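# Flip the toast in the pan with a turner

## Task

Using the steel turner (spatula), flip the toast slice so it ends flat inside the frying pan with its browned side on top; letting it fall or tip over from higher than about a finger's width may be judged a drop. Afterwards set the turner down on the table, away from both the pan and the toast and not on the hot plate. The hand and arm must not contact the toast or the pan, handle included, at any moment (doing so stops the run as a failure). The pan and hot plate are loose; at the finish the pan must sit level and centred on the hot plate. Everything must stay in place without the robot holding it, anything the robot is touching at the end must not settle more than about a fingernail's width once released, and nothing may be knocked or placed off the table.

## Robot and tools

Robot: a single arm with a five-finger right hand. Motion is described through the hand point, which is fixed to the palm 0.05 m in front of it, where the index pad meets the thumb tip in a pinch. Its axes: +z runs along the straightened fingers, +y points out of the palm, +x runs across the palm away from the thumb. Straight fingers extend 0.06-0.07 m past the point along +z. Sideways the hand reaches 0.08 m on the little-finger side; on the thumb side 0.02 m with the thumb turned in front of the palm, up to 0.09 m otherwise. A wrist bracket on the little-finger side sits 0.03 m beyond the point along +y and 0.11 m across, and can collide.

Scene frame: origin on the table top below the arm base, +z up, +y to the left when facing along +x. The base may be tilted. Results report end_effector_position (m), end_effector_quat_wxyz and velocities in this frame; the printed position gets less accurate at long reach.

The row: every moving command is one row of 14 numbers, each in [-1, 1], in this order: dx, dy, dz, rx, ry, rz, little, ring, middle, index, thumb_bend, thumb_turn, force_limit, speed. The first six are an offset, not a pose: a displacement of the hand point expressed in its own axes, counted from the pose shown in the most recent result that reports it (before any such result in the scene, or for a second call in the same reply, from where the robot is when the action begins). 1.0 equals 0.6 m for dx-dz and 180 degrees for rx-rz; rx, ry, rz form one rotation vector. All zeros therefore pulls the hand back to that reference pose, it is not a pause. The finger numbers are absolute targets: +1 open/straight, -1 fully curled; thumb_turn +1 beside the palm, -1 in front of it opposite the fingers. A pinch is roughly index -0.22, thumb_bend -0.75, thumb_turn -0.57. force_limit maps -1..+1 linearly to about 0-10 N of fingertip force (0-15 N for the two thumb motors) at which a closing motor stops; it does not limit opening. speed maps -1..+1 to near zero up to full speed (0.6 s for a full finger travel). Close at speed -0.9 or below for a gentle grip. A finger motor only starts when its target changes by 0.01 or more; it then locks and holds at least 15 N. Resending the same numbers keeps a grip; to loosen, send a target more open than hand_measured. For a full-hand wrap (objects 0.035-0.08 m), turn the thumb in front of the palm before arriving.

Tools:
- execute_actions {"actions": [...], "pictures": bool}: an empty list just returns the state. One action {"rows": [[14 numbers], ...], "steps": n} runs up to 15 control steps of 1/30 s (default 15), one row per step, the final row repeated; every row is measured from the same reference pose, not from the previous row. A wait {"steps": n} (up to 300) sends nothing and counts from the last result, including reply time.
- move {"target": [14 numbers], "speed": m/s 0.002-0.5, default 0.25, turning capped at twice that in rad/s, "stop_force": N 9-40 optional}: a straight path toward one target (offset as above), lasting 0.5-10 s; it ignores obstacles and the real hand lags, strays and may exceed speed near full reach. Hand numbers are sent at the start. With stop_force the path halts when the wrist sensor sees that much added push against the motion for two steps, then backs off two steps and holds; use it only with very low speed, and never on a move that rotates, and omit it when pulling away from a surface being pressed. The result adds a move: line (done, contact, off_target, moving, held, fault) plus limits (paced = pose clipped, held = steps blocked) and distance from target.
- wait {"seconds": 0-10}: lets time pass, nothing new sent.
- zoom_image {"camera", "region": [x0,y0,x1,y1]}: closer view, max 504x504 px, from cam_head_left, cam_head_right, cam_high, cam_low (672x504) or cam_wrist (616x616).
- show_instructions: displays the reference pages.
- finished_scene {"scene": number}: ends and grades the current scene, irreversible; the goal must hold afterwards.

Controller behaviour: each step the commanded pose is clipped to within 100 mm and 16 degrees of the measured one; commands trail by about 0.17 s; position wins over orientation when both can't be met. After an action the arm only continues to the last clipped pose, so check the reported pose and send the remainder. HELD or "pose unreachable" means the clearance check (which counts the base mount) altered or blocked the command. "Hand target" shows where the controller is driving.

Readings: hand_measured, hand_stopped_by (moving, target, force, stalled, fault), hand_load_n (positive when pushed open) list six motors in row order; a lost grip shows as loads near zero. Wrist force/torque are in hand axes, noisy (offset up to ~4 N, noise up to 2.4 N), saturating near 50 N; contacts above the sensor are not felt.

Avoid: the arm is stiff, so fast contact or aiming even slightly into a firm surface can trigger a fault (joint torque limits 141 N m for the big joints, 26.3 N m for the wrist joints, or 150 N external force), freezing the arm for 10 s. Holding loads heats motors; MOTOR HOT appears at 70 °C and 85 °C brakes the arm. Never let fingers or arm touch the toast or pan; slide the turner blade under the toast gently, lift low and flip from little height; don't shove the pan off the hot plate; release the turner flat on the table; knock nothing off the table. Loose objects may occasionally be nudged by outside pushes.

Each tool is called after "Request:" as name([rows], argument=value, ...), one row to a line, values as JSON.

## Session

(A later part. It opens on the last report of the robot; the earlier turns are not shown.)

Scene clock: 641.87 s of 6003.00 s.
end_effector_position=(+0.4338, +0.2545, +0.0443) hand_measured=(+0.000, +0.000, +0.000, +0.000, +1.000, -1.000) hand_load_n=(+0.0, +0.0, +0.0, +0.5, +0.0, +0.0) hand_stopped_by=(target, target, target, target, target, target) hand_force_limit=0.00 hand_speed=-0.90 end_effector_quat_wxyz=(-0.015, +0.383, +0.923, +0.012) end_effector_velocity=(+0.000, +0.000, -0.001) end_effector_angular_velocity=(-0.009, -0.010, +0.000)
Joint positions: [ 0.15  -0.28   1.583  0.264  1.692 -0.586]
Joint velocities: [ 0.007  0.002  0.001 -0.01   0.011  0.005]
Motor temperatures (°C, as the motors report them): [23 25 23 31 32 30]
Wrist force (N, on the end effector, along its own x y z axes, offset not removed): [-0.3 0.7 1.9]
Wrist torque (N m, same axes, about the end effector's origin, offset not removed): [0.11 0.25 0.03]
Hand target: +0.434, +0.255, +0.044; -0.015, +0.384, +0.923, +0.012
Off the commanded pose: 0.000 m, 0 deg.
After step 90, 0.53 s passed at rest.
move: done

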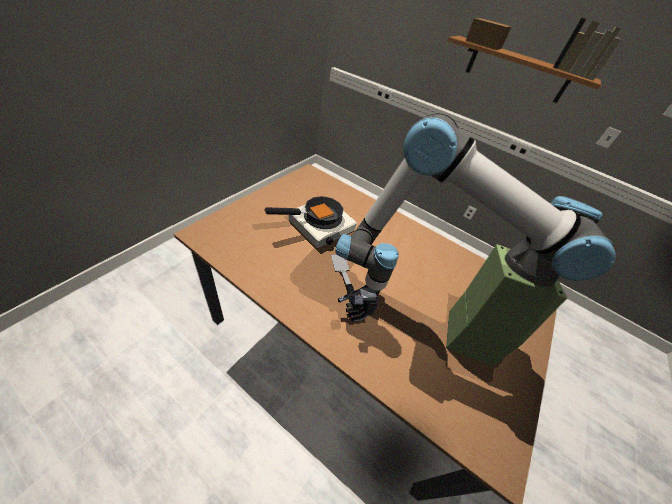

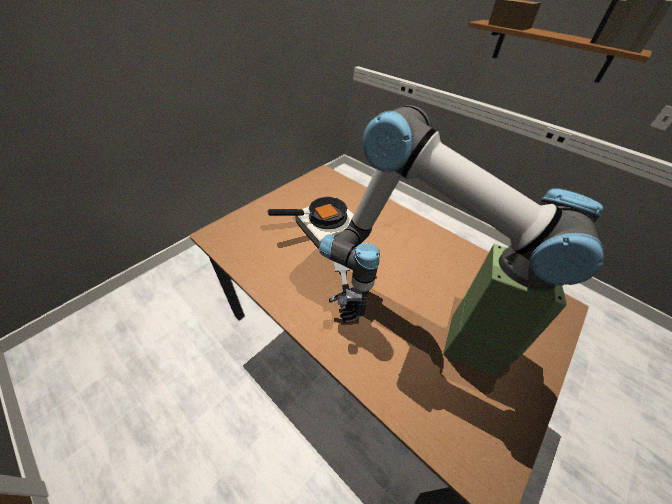

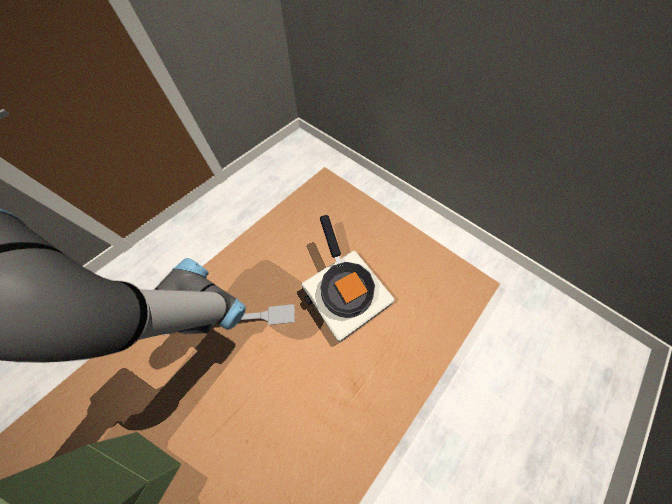

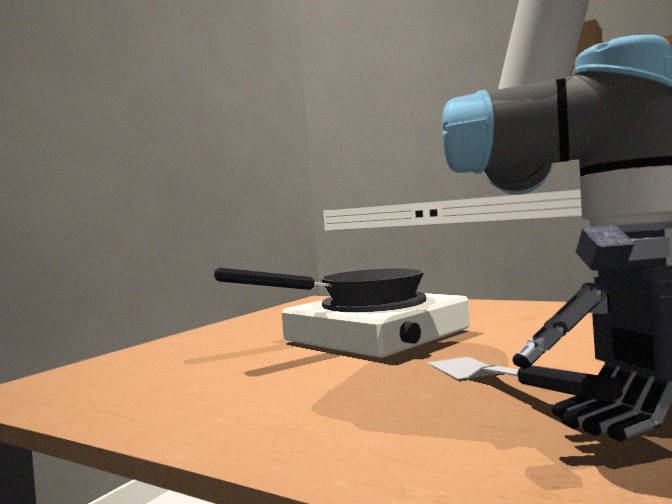

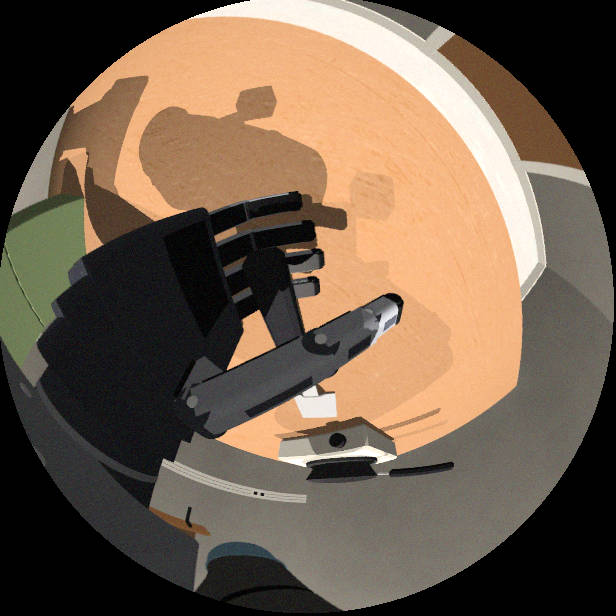

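Open to 0.25 slowly while withdrawing sideways.

Request:
move(target=[0,0,0,0,0,0,0.25,0.25,0.25,0.25,1,-1,0,-0.93], speed=0.04)

Request:
move(target=[0,-0.05,0,0,0,0,0.25,0.25,0.25,0.25,1,-1,0,-0.93], speed=0.012)

Request:
zoom_image(camera="cam_low", region=[480,300,672,450])

Scene clock: 649.43 s of 6003.00 s.
end_effector_position=(+0.4338, +0.2545, +0.0443) hand_measured=(+0.250, +0.250, +0.248, +0.250, +1.000, -1.000) hand_load_n=(+0.0, +0.0, -3.5, +0.0, +0.0, +0.0) hand_stopped_by=(target, target, target, target, target, target) hand_force_limit=0.00 hand_speed=-0.93 end_effector_quat_wxyz=(-0.015, +0.383, +0.923, +0.012) end_effector_velocity=(-0.000, -0.000, -0.000) end_effector_angular_velocity=(-0.000, +0.001, -0.000)
Joint positions: [ 0.15  -0.28   1.583  0.264  1.692 -0.586]
Joint velocities: [ 0.     0.     0.    -0.     0.     0.001]
Motor temperatures (°C, as the motors report them): [23 25 23 31 32 30]
Wrist force (N, on the end effector, along its own x y z axes, offset not removed): [-1.1 1.4 2.5]
Wrist torque (N m, same axes, about the end effector's origin, offset not removed): [-0.41 0.23 0.02]
Hand target: +0.434, +0.255, +0.044; -0.015, +0.383, +0.923, +0.012
Off the commanded pose: 0.000 m, 0 deg.
After step 90, 2.17 s passed at rest.
move: done

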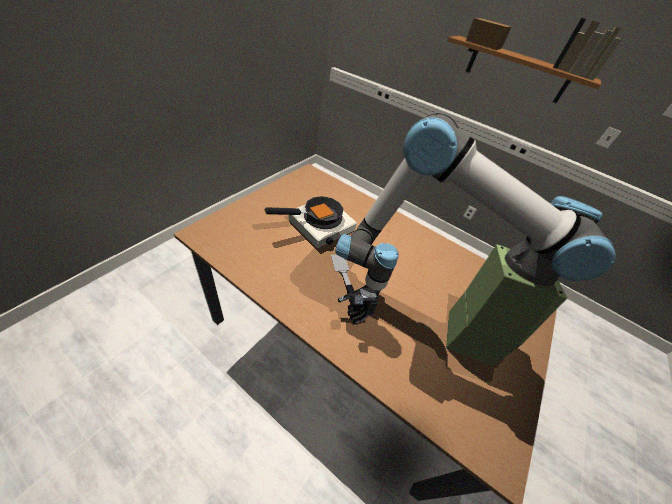

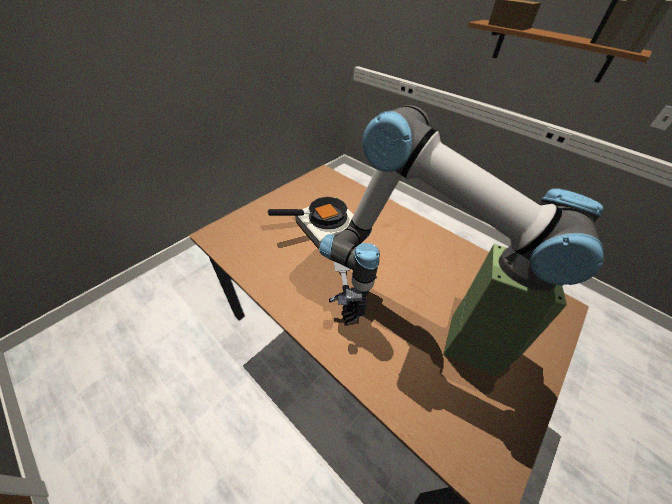

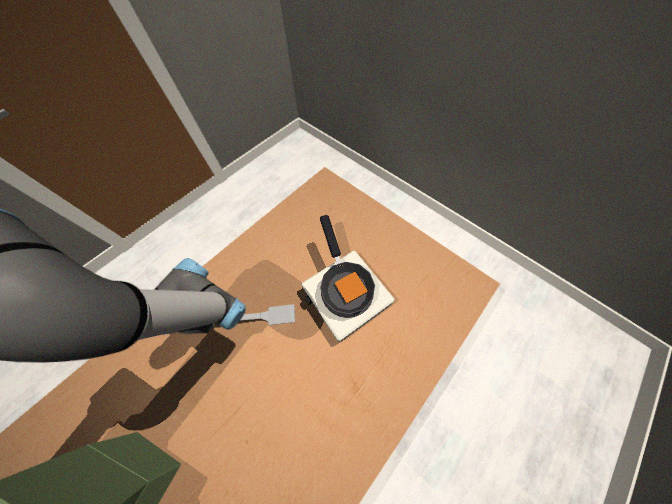

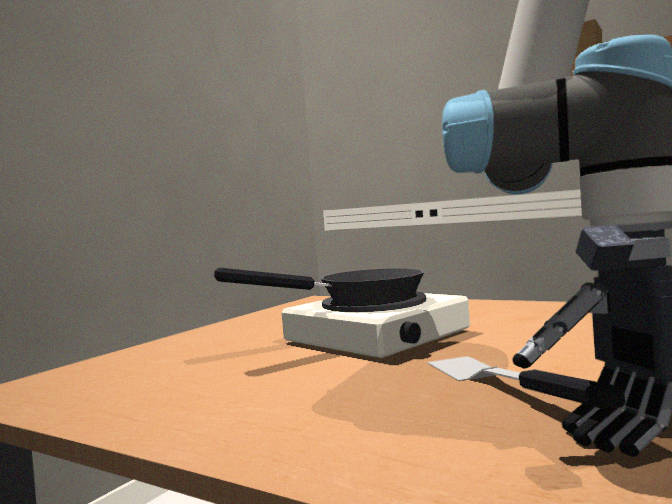

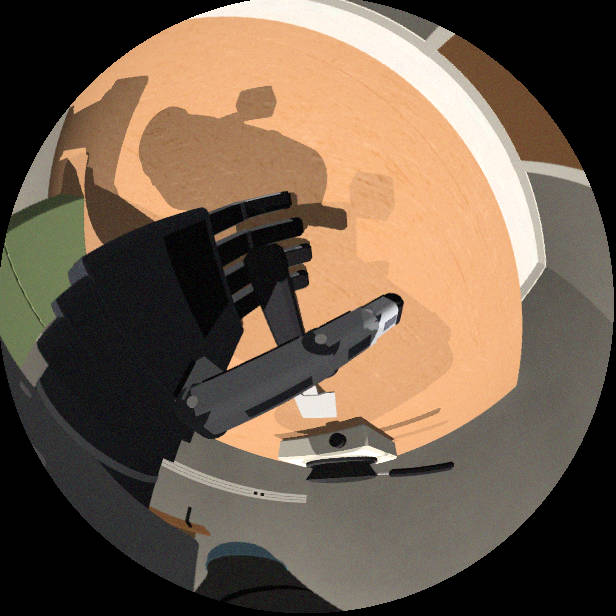

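Scene clock: 652.17 s of 6003.00 s.
end_effector_position=(+0.4128, +0.2336, +0.0440) hand_measured=(+0.250, +0.250, +0.248, +0.250, +1.000, -1.000) hand_load_n=(+0.0, +0.0, -5.0, +0.0, +0.0, +0.0) hand_stopped_by=(target, target, target, target, target, target) hand_force_limit=0.00 hand_speed=-0.93 end_effector_quat_wxyz=(-0.015, +0.384, +0.923, +0.012) end_effector_velocity=(-0.002, -0.002, +0.000) end_effector_angular_velocity=(-0.000, -0.001, +0.000)
Joint positions: [ 0.108 -0.302  1.677  0.187  1.692 -0.629]
Joint velocities: [-0.004 -0.002  0.008 -0.008  0.    -0.005]
Motor temperatures (°C, as the motors report them): [23 25 23 31 32 30]
Wrist force (N, on the end effector, along its own x y z axes, offset not removed): [-0.8 4.6 -1.7]
Wrist torque (N m, same axes, about the end effector's origin, offset not removed): [0.25 0.18 0.00]
Hand target: +0.413, +0.233, +0.044; -0.015, +0.383, +0.923, +0.012
Off the commanded pose: 0.000 m, 0 deg.
move: done

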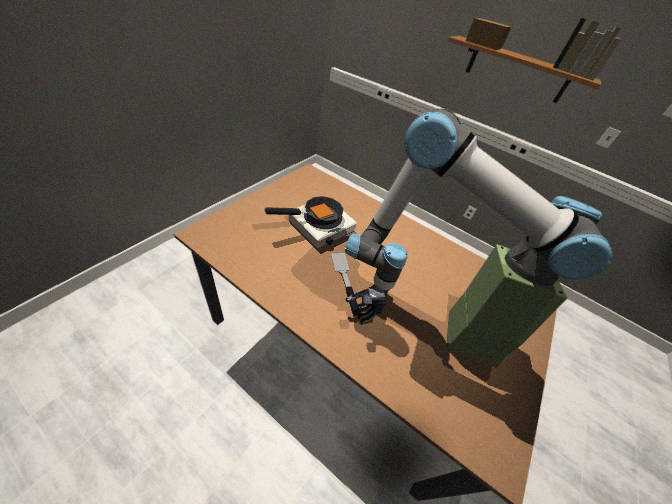

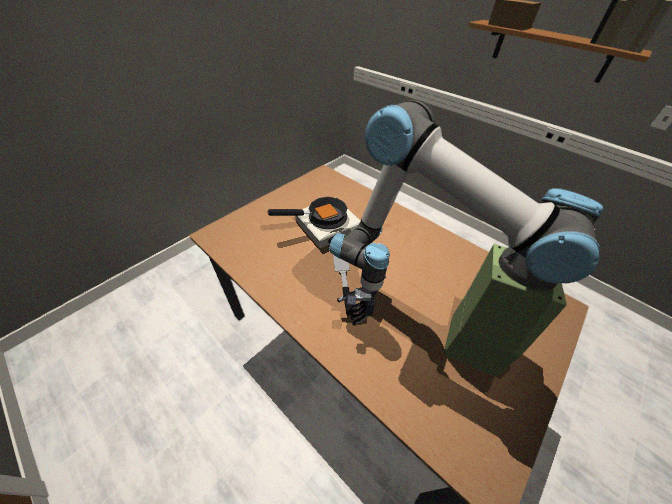

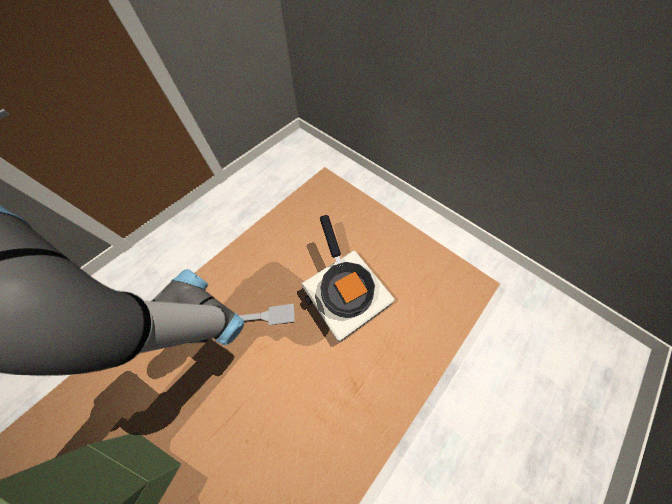

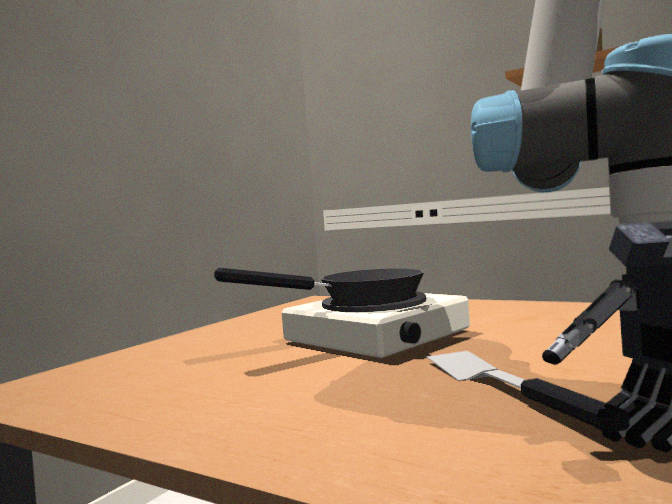

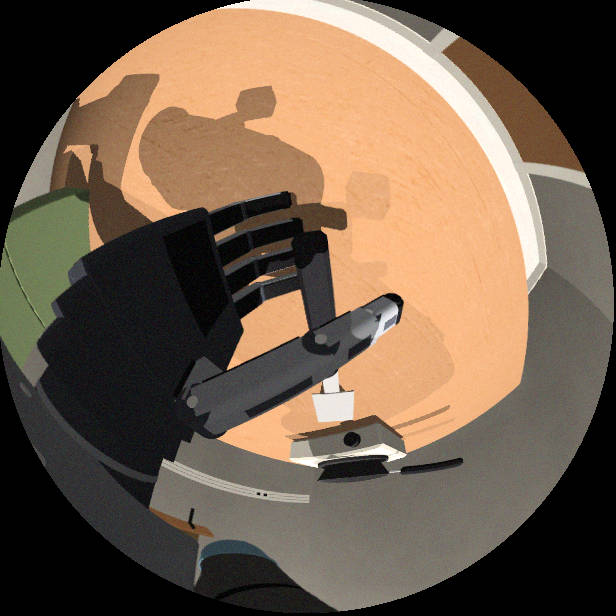

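Region (480, 300, 672, 450) of cam_low's 672x504 image, scaled by 2.625, with more detail than that image has; it fills the top 394 rows of this view, and the rest is white.

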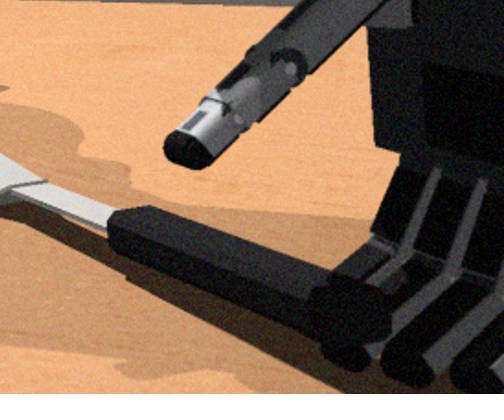

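Sliding down nicely.

Request:
move(target=[0,-0.045,-0.001,0,0,0,0.25,0.25,0.25,0.25,1,-1,0,-0.93], speed=0.01)

Scene clock: 657.13 s of 6003.00 s.
end_effector_position=(+0.3939, +0.2146, +0.0443) hand_measured=(+0.250, +0.250, +0.248, +0.250, +1.000, -1.000) hand_load_n=(+0.0, +0.0, -2.5, +0.0, +0.0, +0.0) hand_stopped_by=(target, target, target, target, target, target) hand_force_limit=0.00 hand_speed=-0.93 end_effector_quat_wxyz=(-0.015, +0.384, +0.923, +0.012) end_effector_velocity=(-0.002, -0.002, -0.000) end_effector_angular_velocity=(+0.000, +0.000, -0.000)
Joint positions: [ 0.064 -0.319  1.758  0.118  1.692 -0.672]
Joint velocities: [-0.005 -0.001  0.007 -0.006 -0.001 -0.004]
Motor temperatures (°C, as the motors report them): [23 25 23 31 32 30]
Wrist force (N, on the end effector, along its own x y z axes, offset not removed): [-1.0 3.6 1.0]
Wrist torque (N m, same axes, about the end effector's origin, offset not removed): [0.26 0.14 0.05]
Hand target: +0.394, +0.214, +0.044; -0.015, +0.384, +0.923, +0.012
Off the commanded pose: 0.000 m, 0 deg.
move: done

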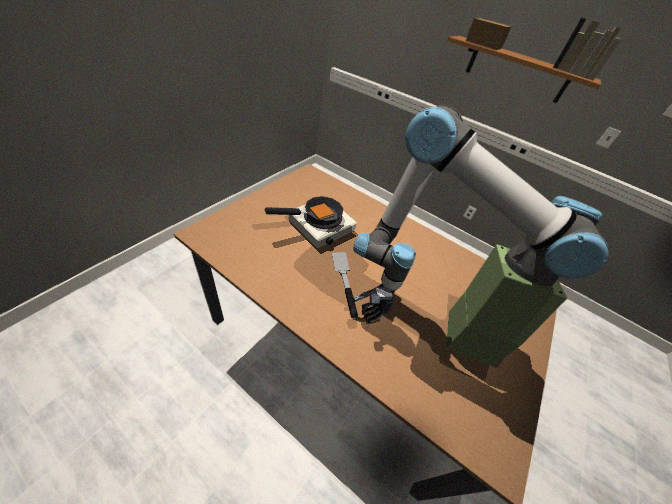

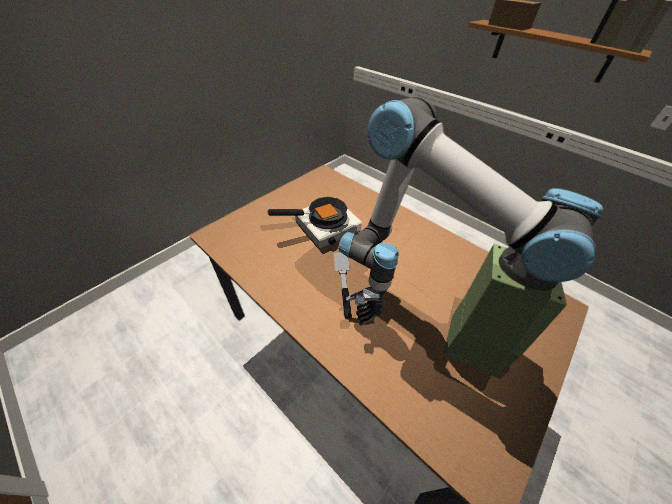

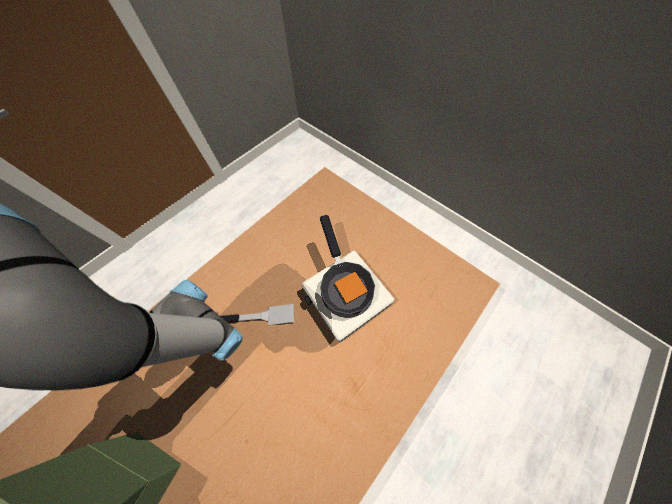

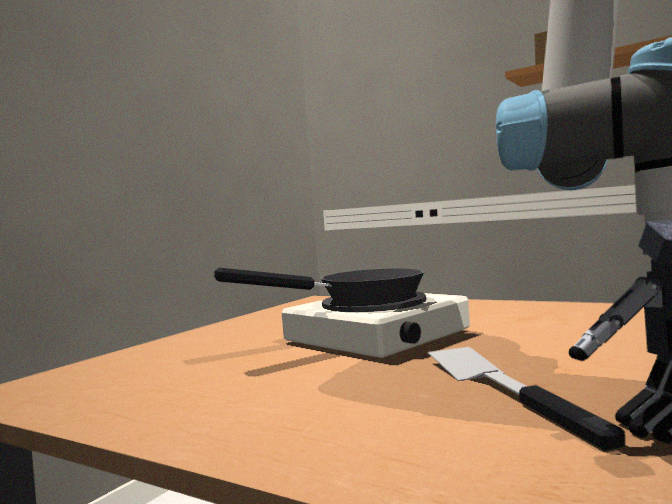

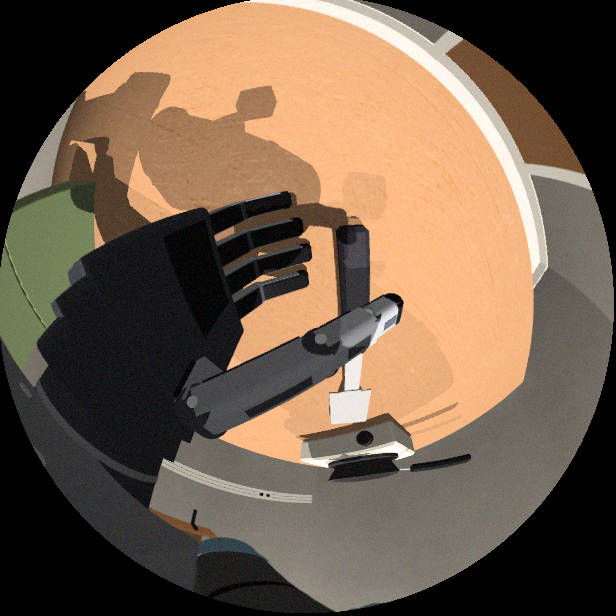

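Request:
move(target=[0,0,-0.1,0,0,0,0.25,0.25,0.25,0.25,1,-1,0,-0.93], speed=0.08)

Request:
zoom_image(camera="cam_head_left", region=[295,185,365,235])

Scene clock: 661.00 s of 6003.00 s.
end_effector_position=(+0.3950, +0.2127, +0.1040) hand_measured=(+0.250, +0.250, +0.250, +0.250, +1.000, -1.000) hand_load_n=(+0.0, +0.0, +0.0, +0.0, +0.0, +0.0) hand_stopped_by=(target, target, target, target, target, target) hand_force_limit=0.00 hand_speed=-0.93 end_effector_quat_wxyz=(-0.015, +0.384, +0.923, +0.012) end_effector_velocity=(-0.000, +0.000, +0.002) end_effector_angular_velocity=(+0.001, +0.000, +0.001)
Joint positions: [ 0.085 -0.459  1.835  0.184  1.692 -0.652]
Joint velocities: [ 0.001 -0.006  0.003  0.003 -0.001  0.   ]
Motor temperatures (°C, as the motors report them): [23 25 23 31 32 30]
Wrist force (N, on the end effector, along its own x y z axes, offset not removed): [-0.1 0.8 0.9]
Wrist torque (N m, same axes, about the end effector's origin, offset not removed): [0.23 0.10 -0.05]
Hand target: +0.395, +0.213, +0.104; -0.015, +0.384, +0.923, +0.012
Off the commanded pose: 0.000 m, 0 deg.
move: done

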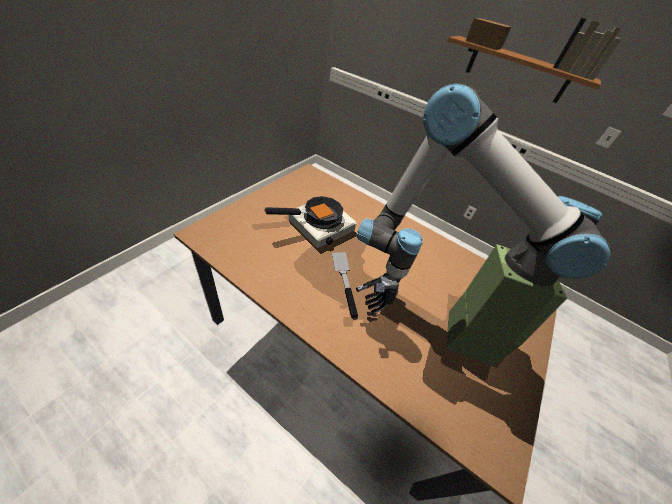

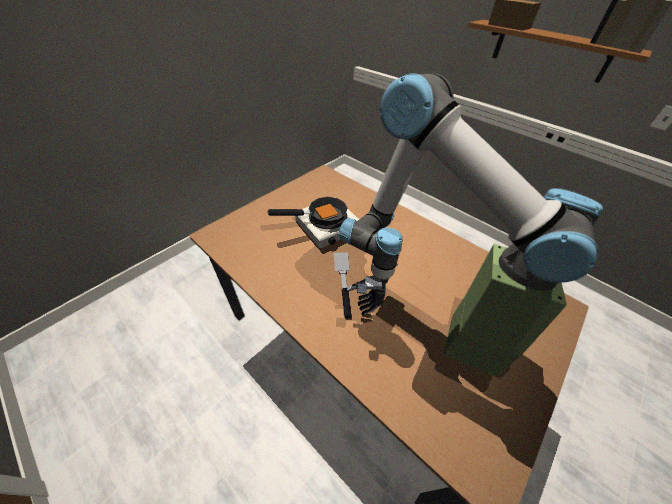

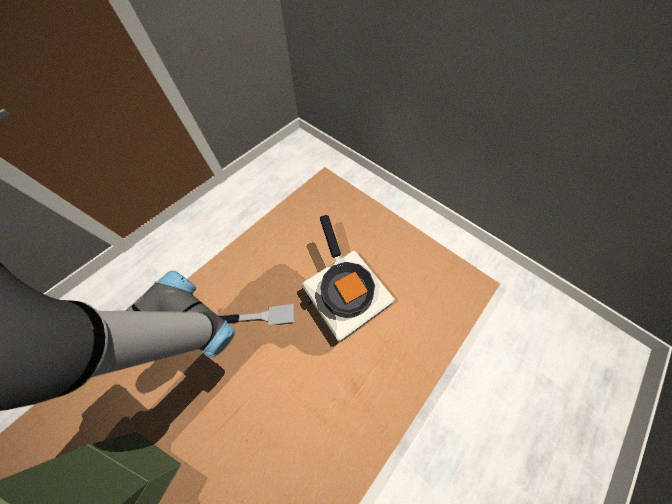

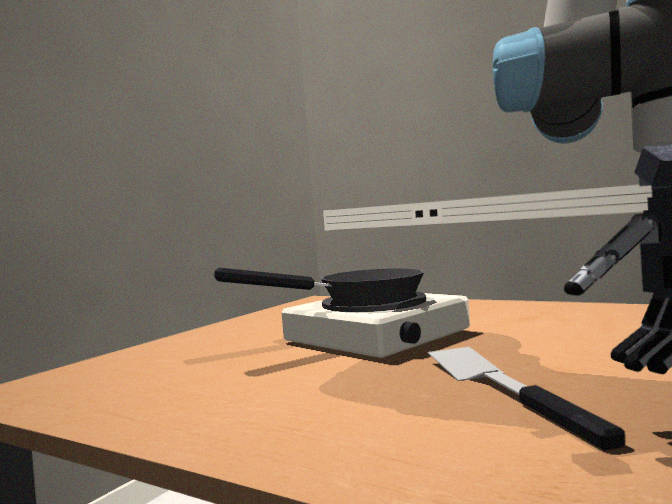

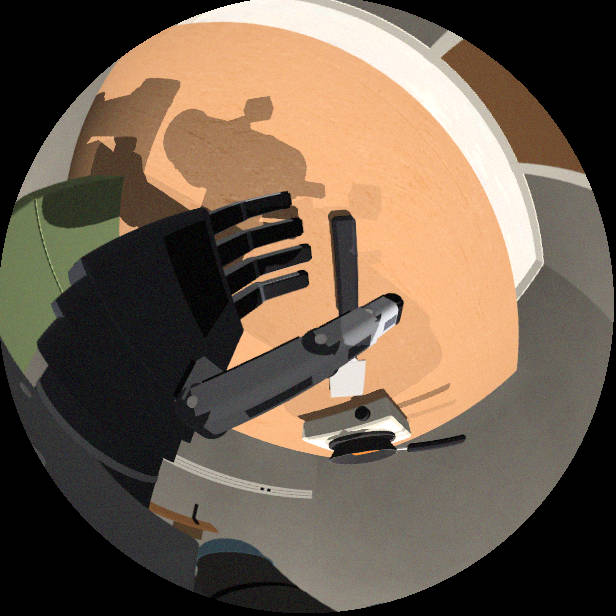

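Region (295, 185, 365, 235) of cam_head_left's 672x504 image, scaled by 7.200, with more detail than that image has; it fills the top 360 rows of this view, and the rest is white.

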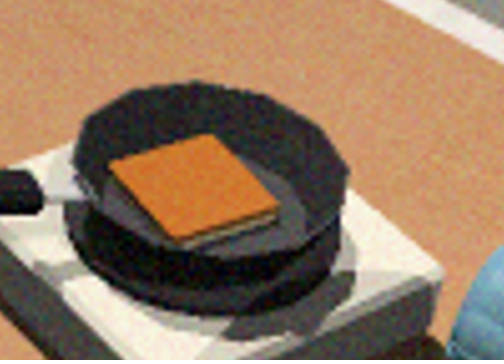

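Request:
execute_actions(actions=[])

Scene clock: 665.80 s of 6003.00 s.
end_effector_position=(+0.3950, +0.2127, +0.1043) hand_measured=(+0.250, +0.250, +0.250, +0.250, +1.000, -1.000) hand_load_n=(+0.0, +0.0, +0.0, +0.0, +0.0, +0.0) hand_stopped_by=(target, target, target, target, target, target) hand_force_limit=0.00 hand_speed=-0.93 end_effector_quat_wxyz=(-0.015, +0.384, +0.923, +0.012) end_effector_velocity=(+0.000, +0.000, -0.000) end_effector_angular_velocity=(+0.000, -0.000, +0.000)
Joint positions: [ 0.085 -0.459  1.835  0.184  1.692 -0.652]
Joint velocities: [ 0.  0. -0. -0.  0. -0.]
Motor temperatures (°C, as the motors report them): [23 25 23 31 32 30]
Wrist force (N, on the end effector, along its own x y z axes, offset not removed): [0.3 1.8 1.7]
Wrist torque (N m, same axes, about the end effector's origin, offset not removed): [0.20 0.12 0.02]
Hand target: +0.395, +0.213, +0.104; -0.015, +0.384, +0.923, +0.012
Off the commanded pose: 0.000 m, 0 deg.
Steps of this call (steps 1 to 90: nothing new was sent; then 1.80 s passed at rest). Readings (end_effector_position | what the end effector reports):
1: (+0.3950, +0.2127, +0.1041) | hand_measured=(+0.250, +0.250, +0.250, +0.250, +1.000, -1.000) hand_load_n=(+0.0, +0.0, +0.0, +0.0, +0.0, +0.0) hand_stopped_by=(target, target, target, target, target, target) hand_force_limit=0.00 hand_speed=-0.93
2: (+0.3950, +0.2127, +0.1041) | hand_measured=(+0.250, +0.250, +0.250, +0.250, +1.000, -1.000) hand_load_n=(+0.0, +0.0, +0.0, +0.0, +0.0, +0.0) hand_stopped_by=(target, target, target, target, target, target) hand_force_limit=0.00 hand_speed=-0.93
4: (+0.3950, +0.2127, +0.1042) | hand_measured=(+0.250, +0.250, +0.250, +0.250, +1.000, -1.000) hand_load_n=(+0.0, +0.0, +0.0, +0.0, +0.0, +0.0) hand_stopped_by=(target, target, target, target, target, target) hand_force_limit=0.00 hand_speed=-0.93
8: (+0.3950, +0.2127, +0.1043) | hand_measured=(+0.250, +0.250, +0.250, +0.250, +1.000, -1.000) hand_load_n=(+0.0, +0.0, +0.0, +0.0, +0.0, +0.0) hand_stopped_by=(target, target, target, target, target, target) hand_force_limit=0.00 hand_speed=-0.93
90: the state above

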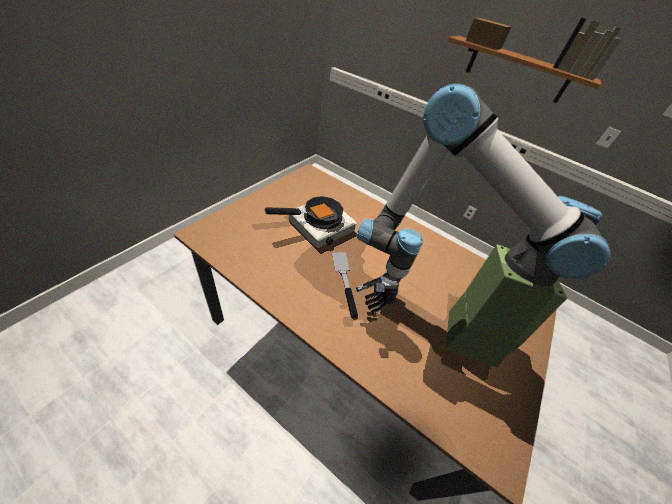

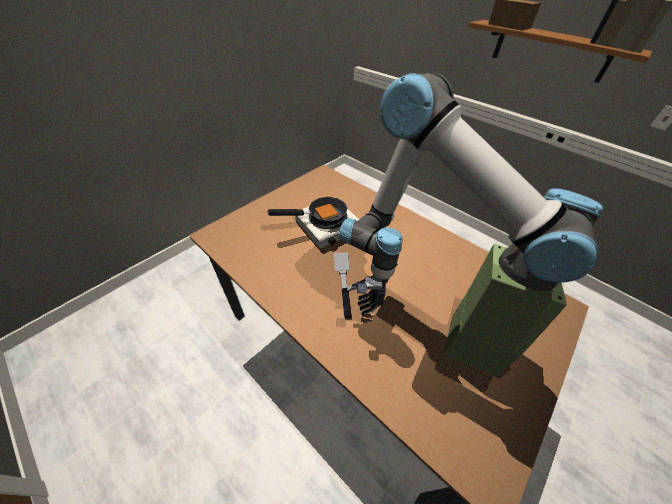

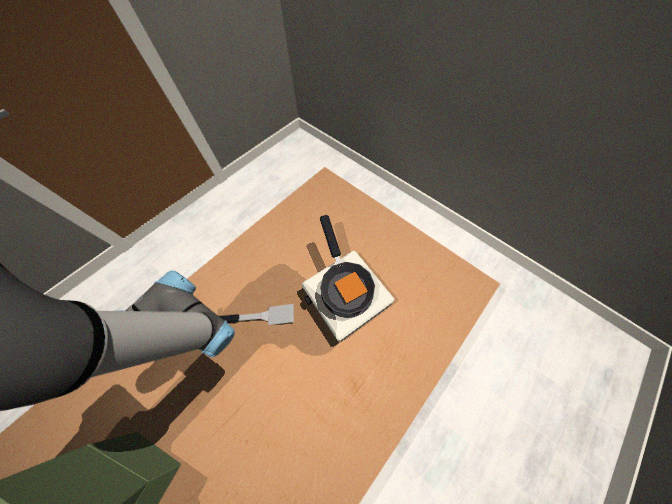

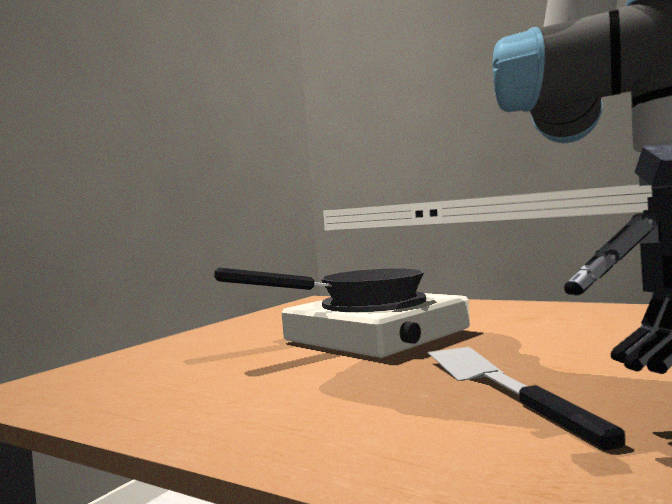

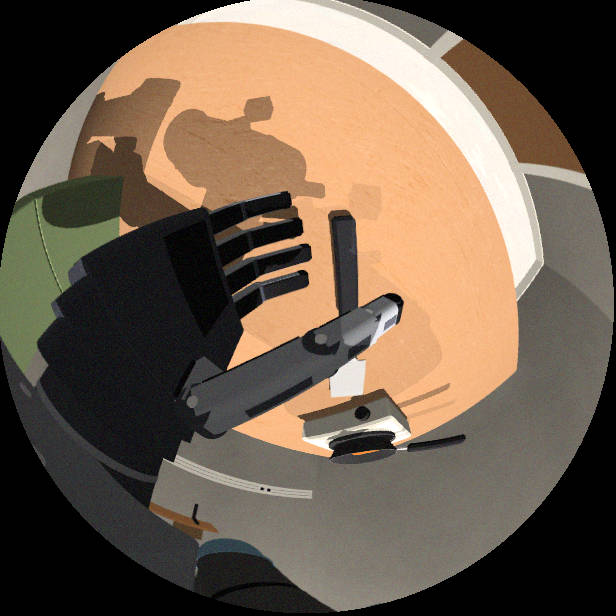

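Request:
finished_scene(scene=2)

The scene is finished: the task was done.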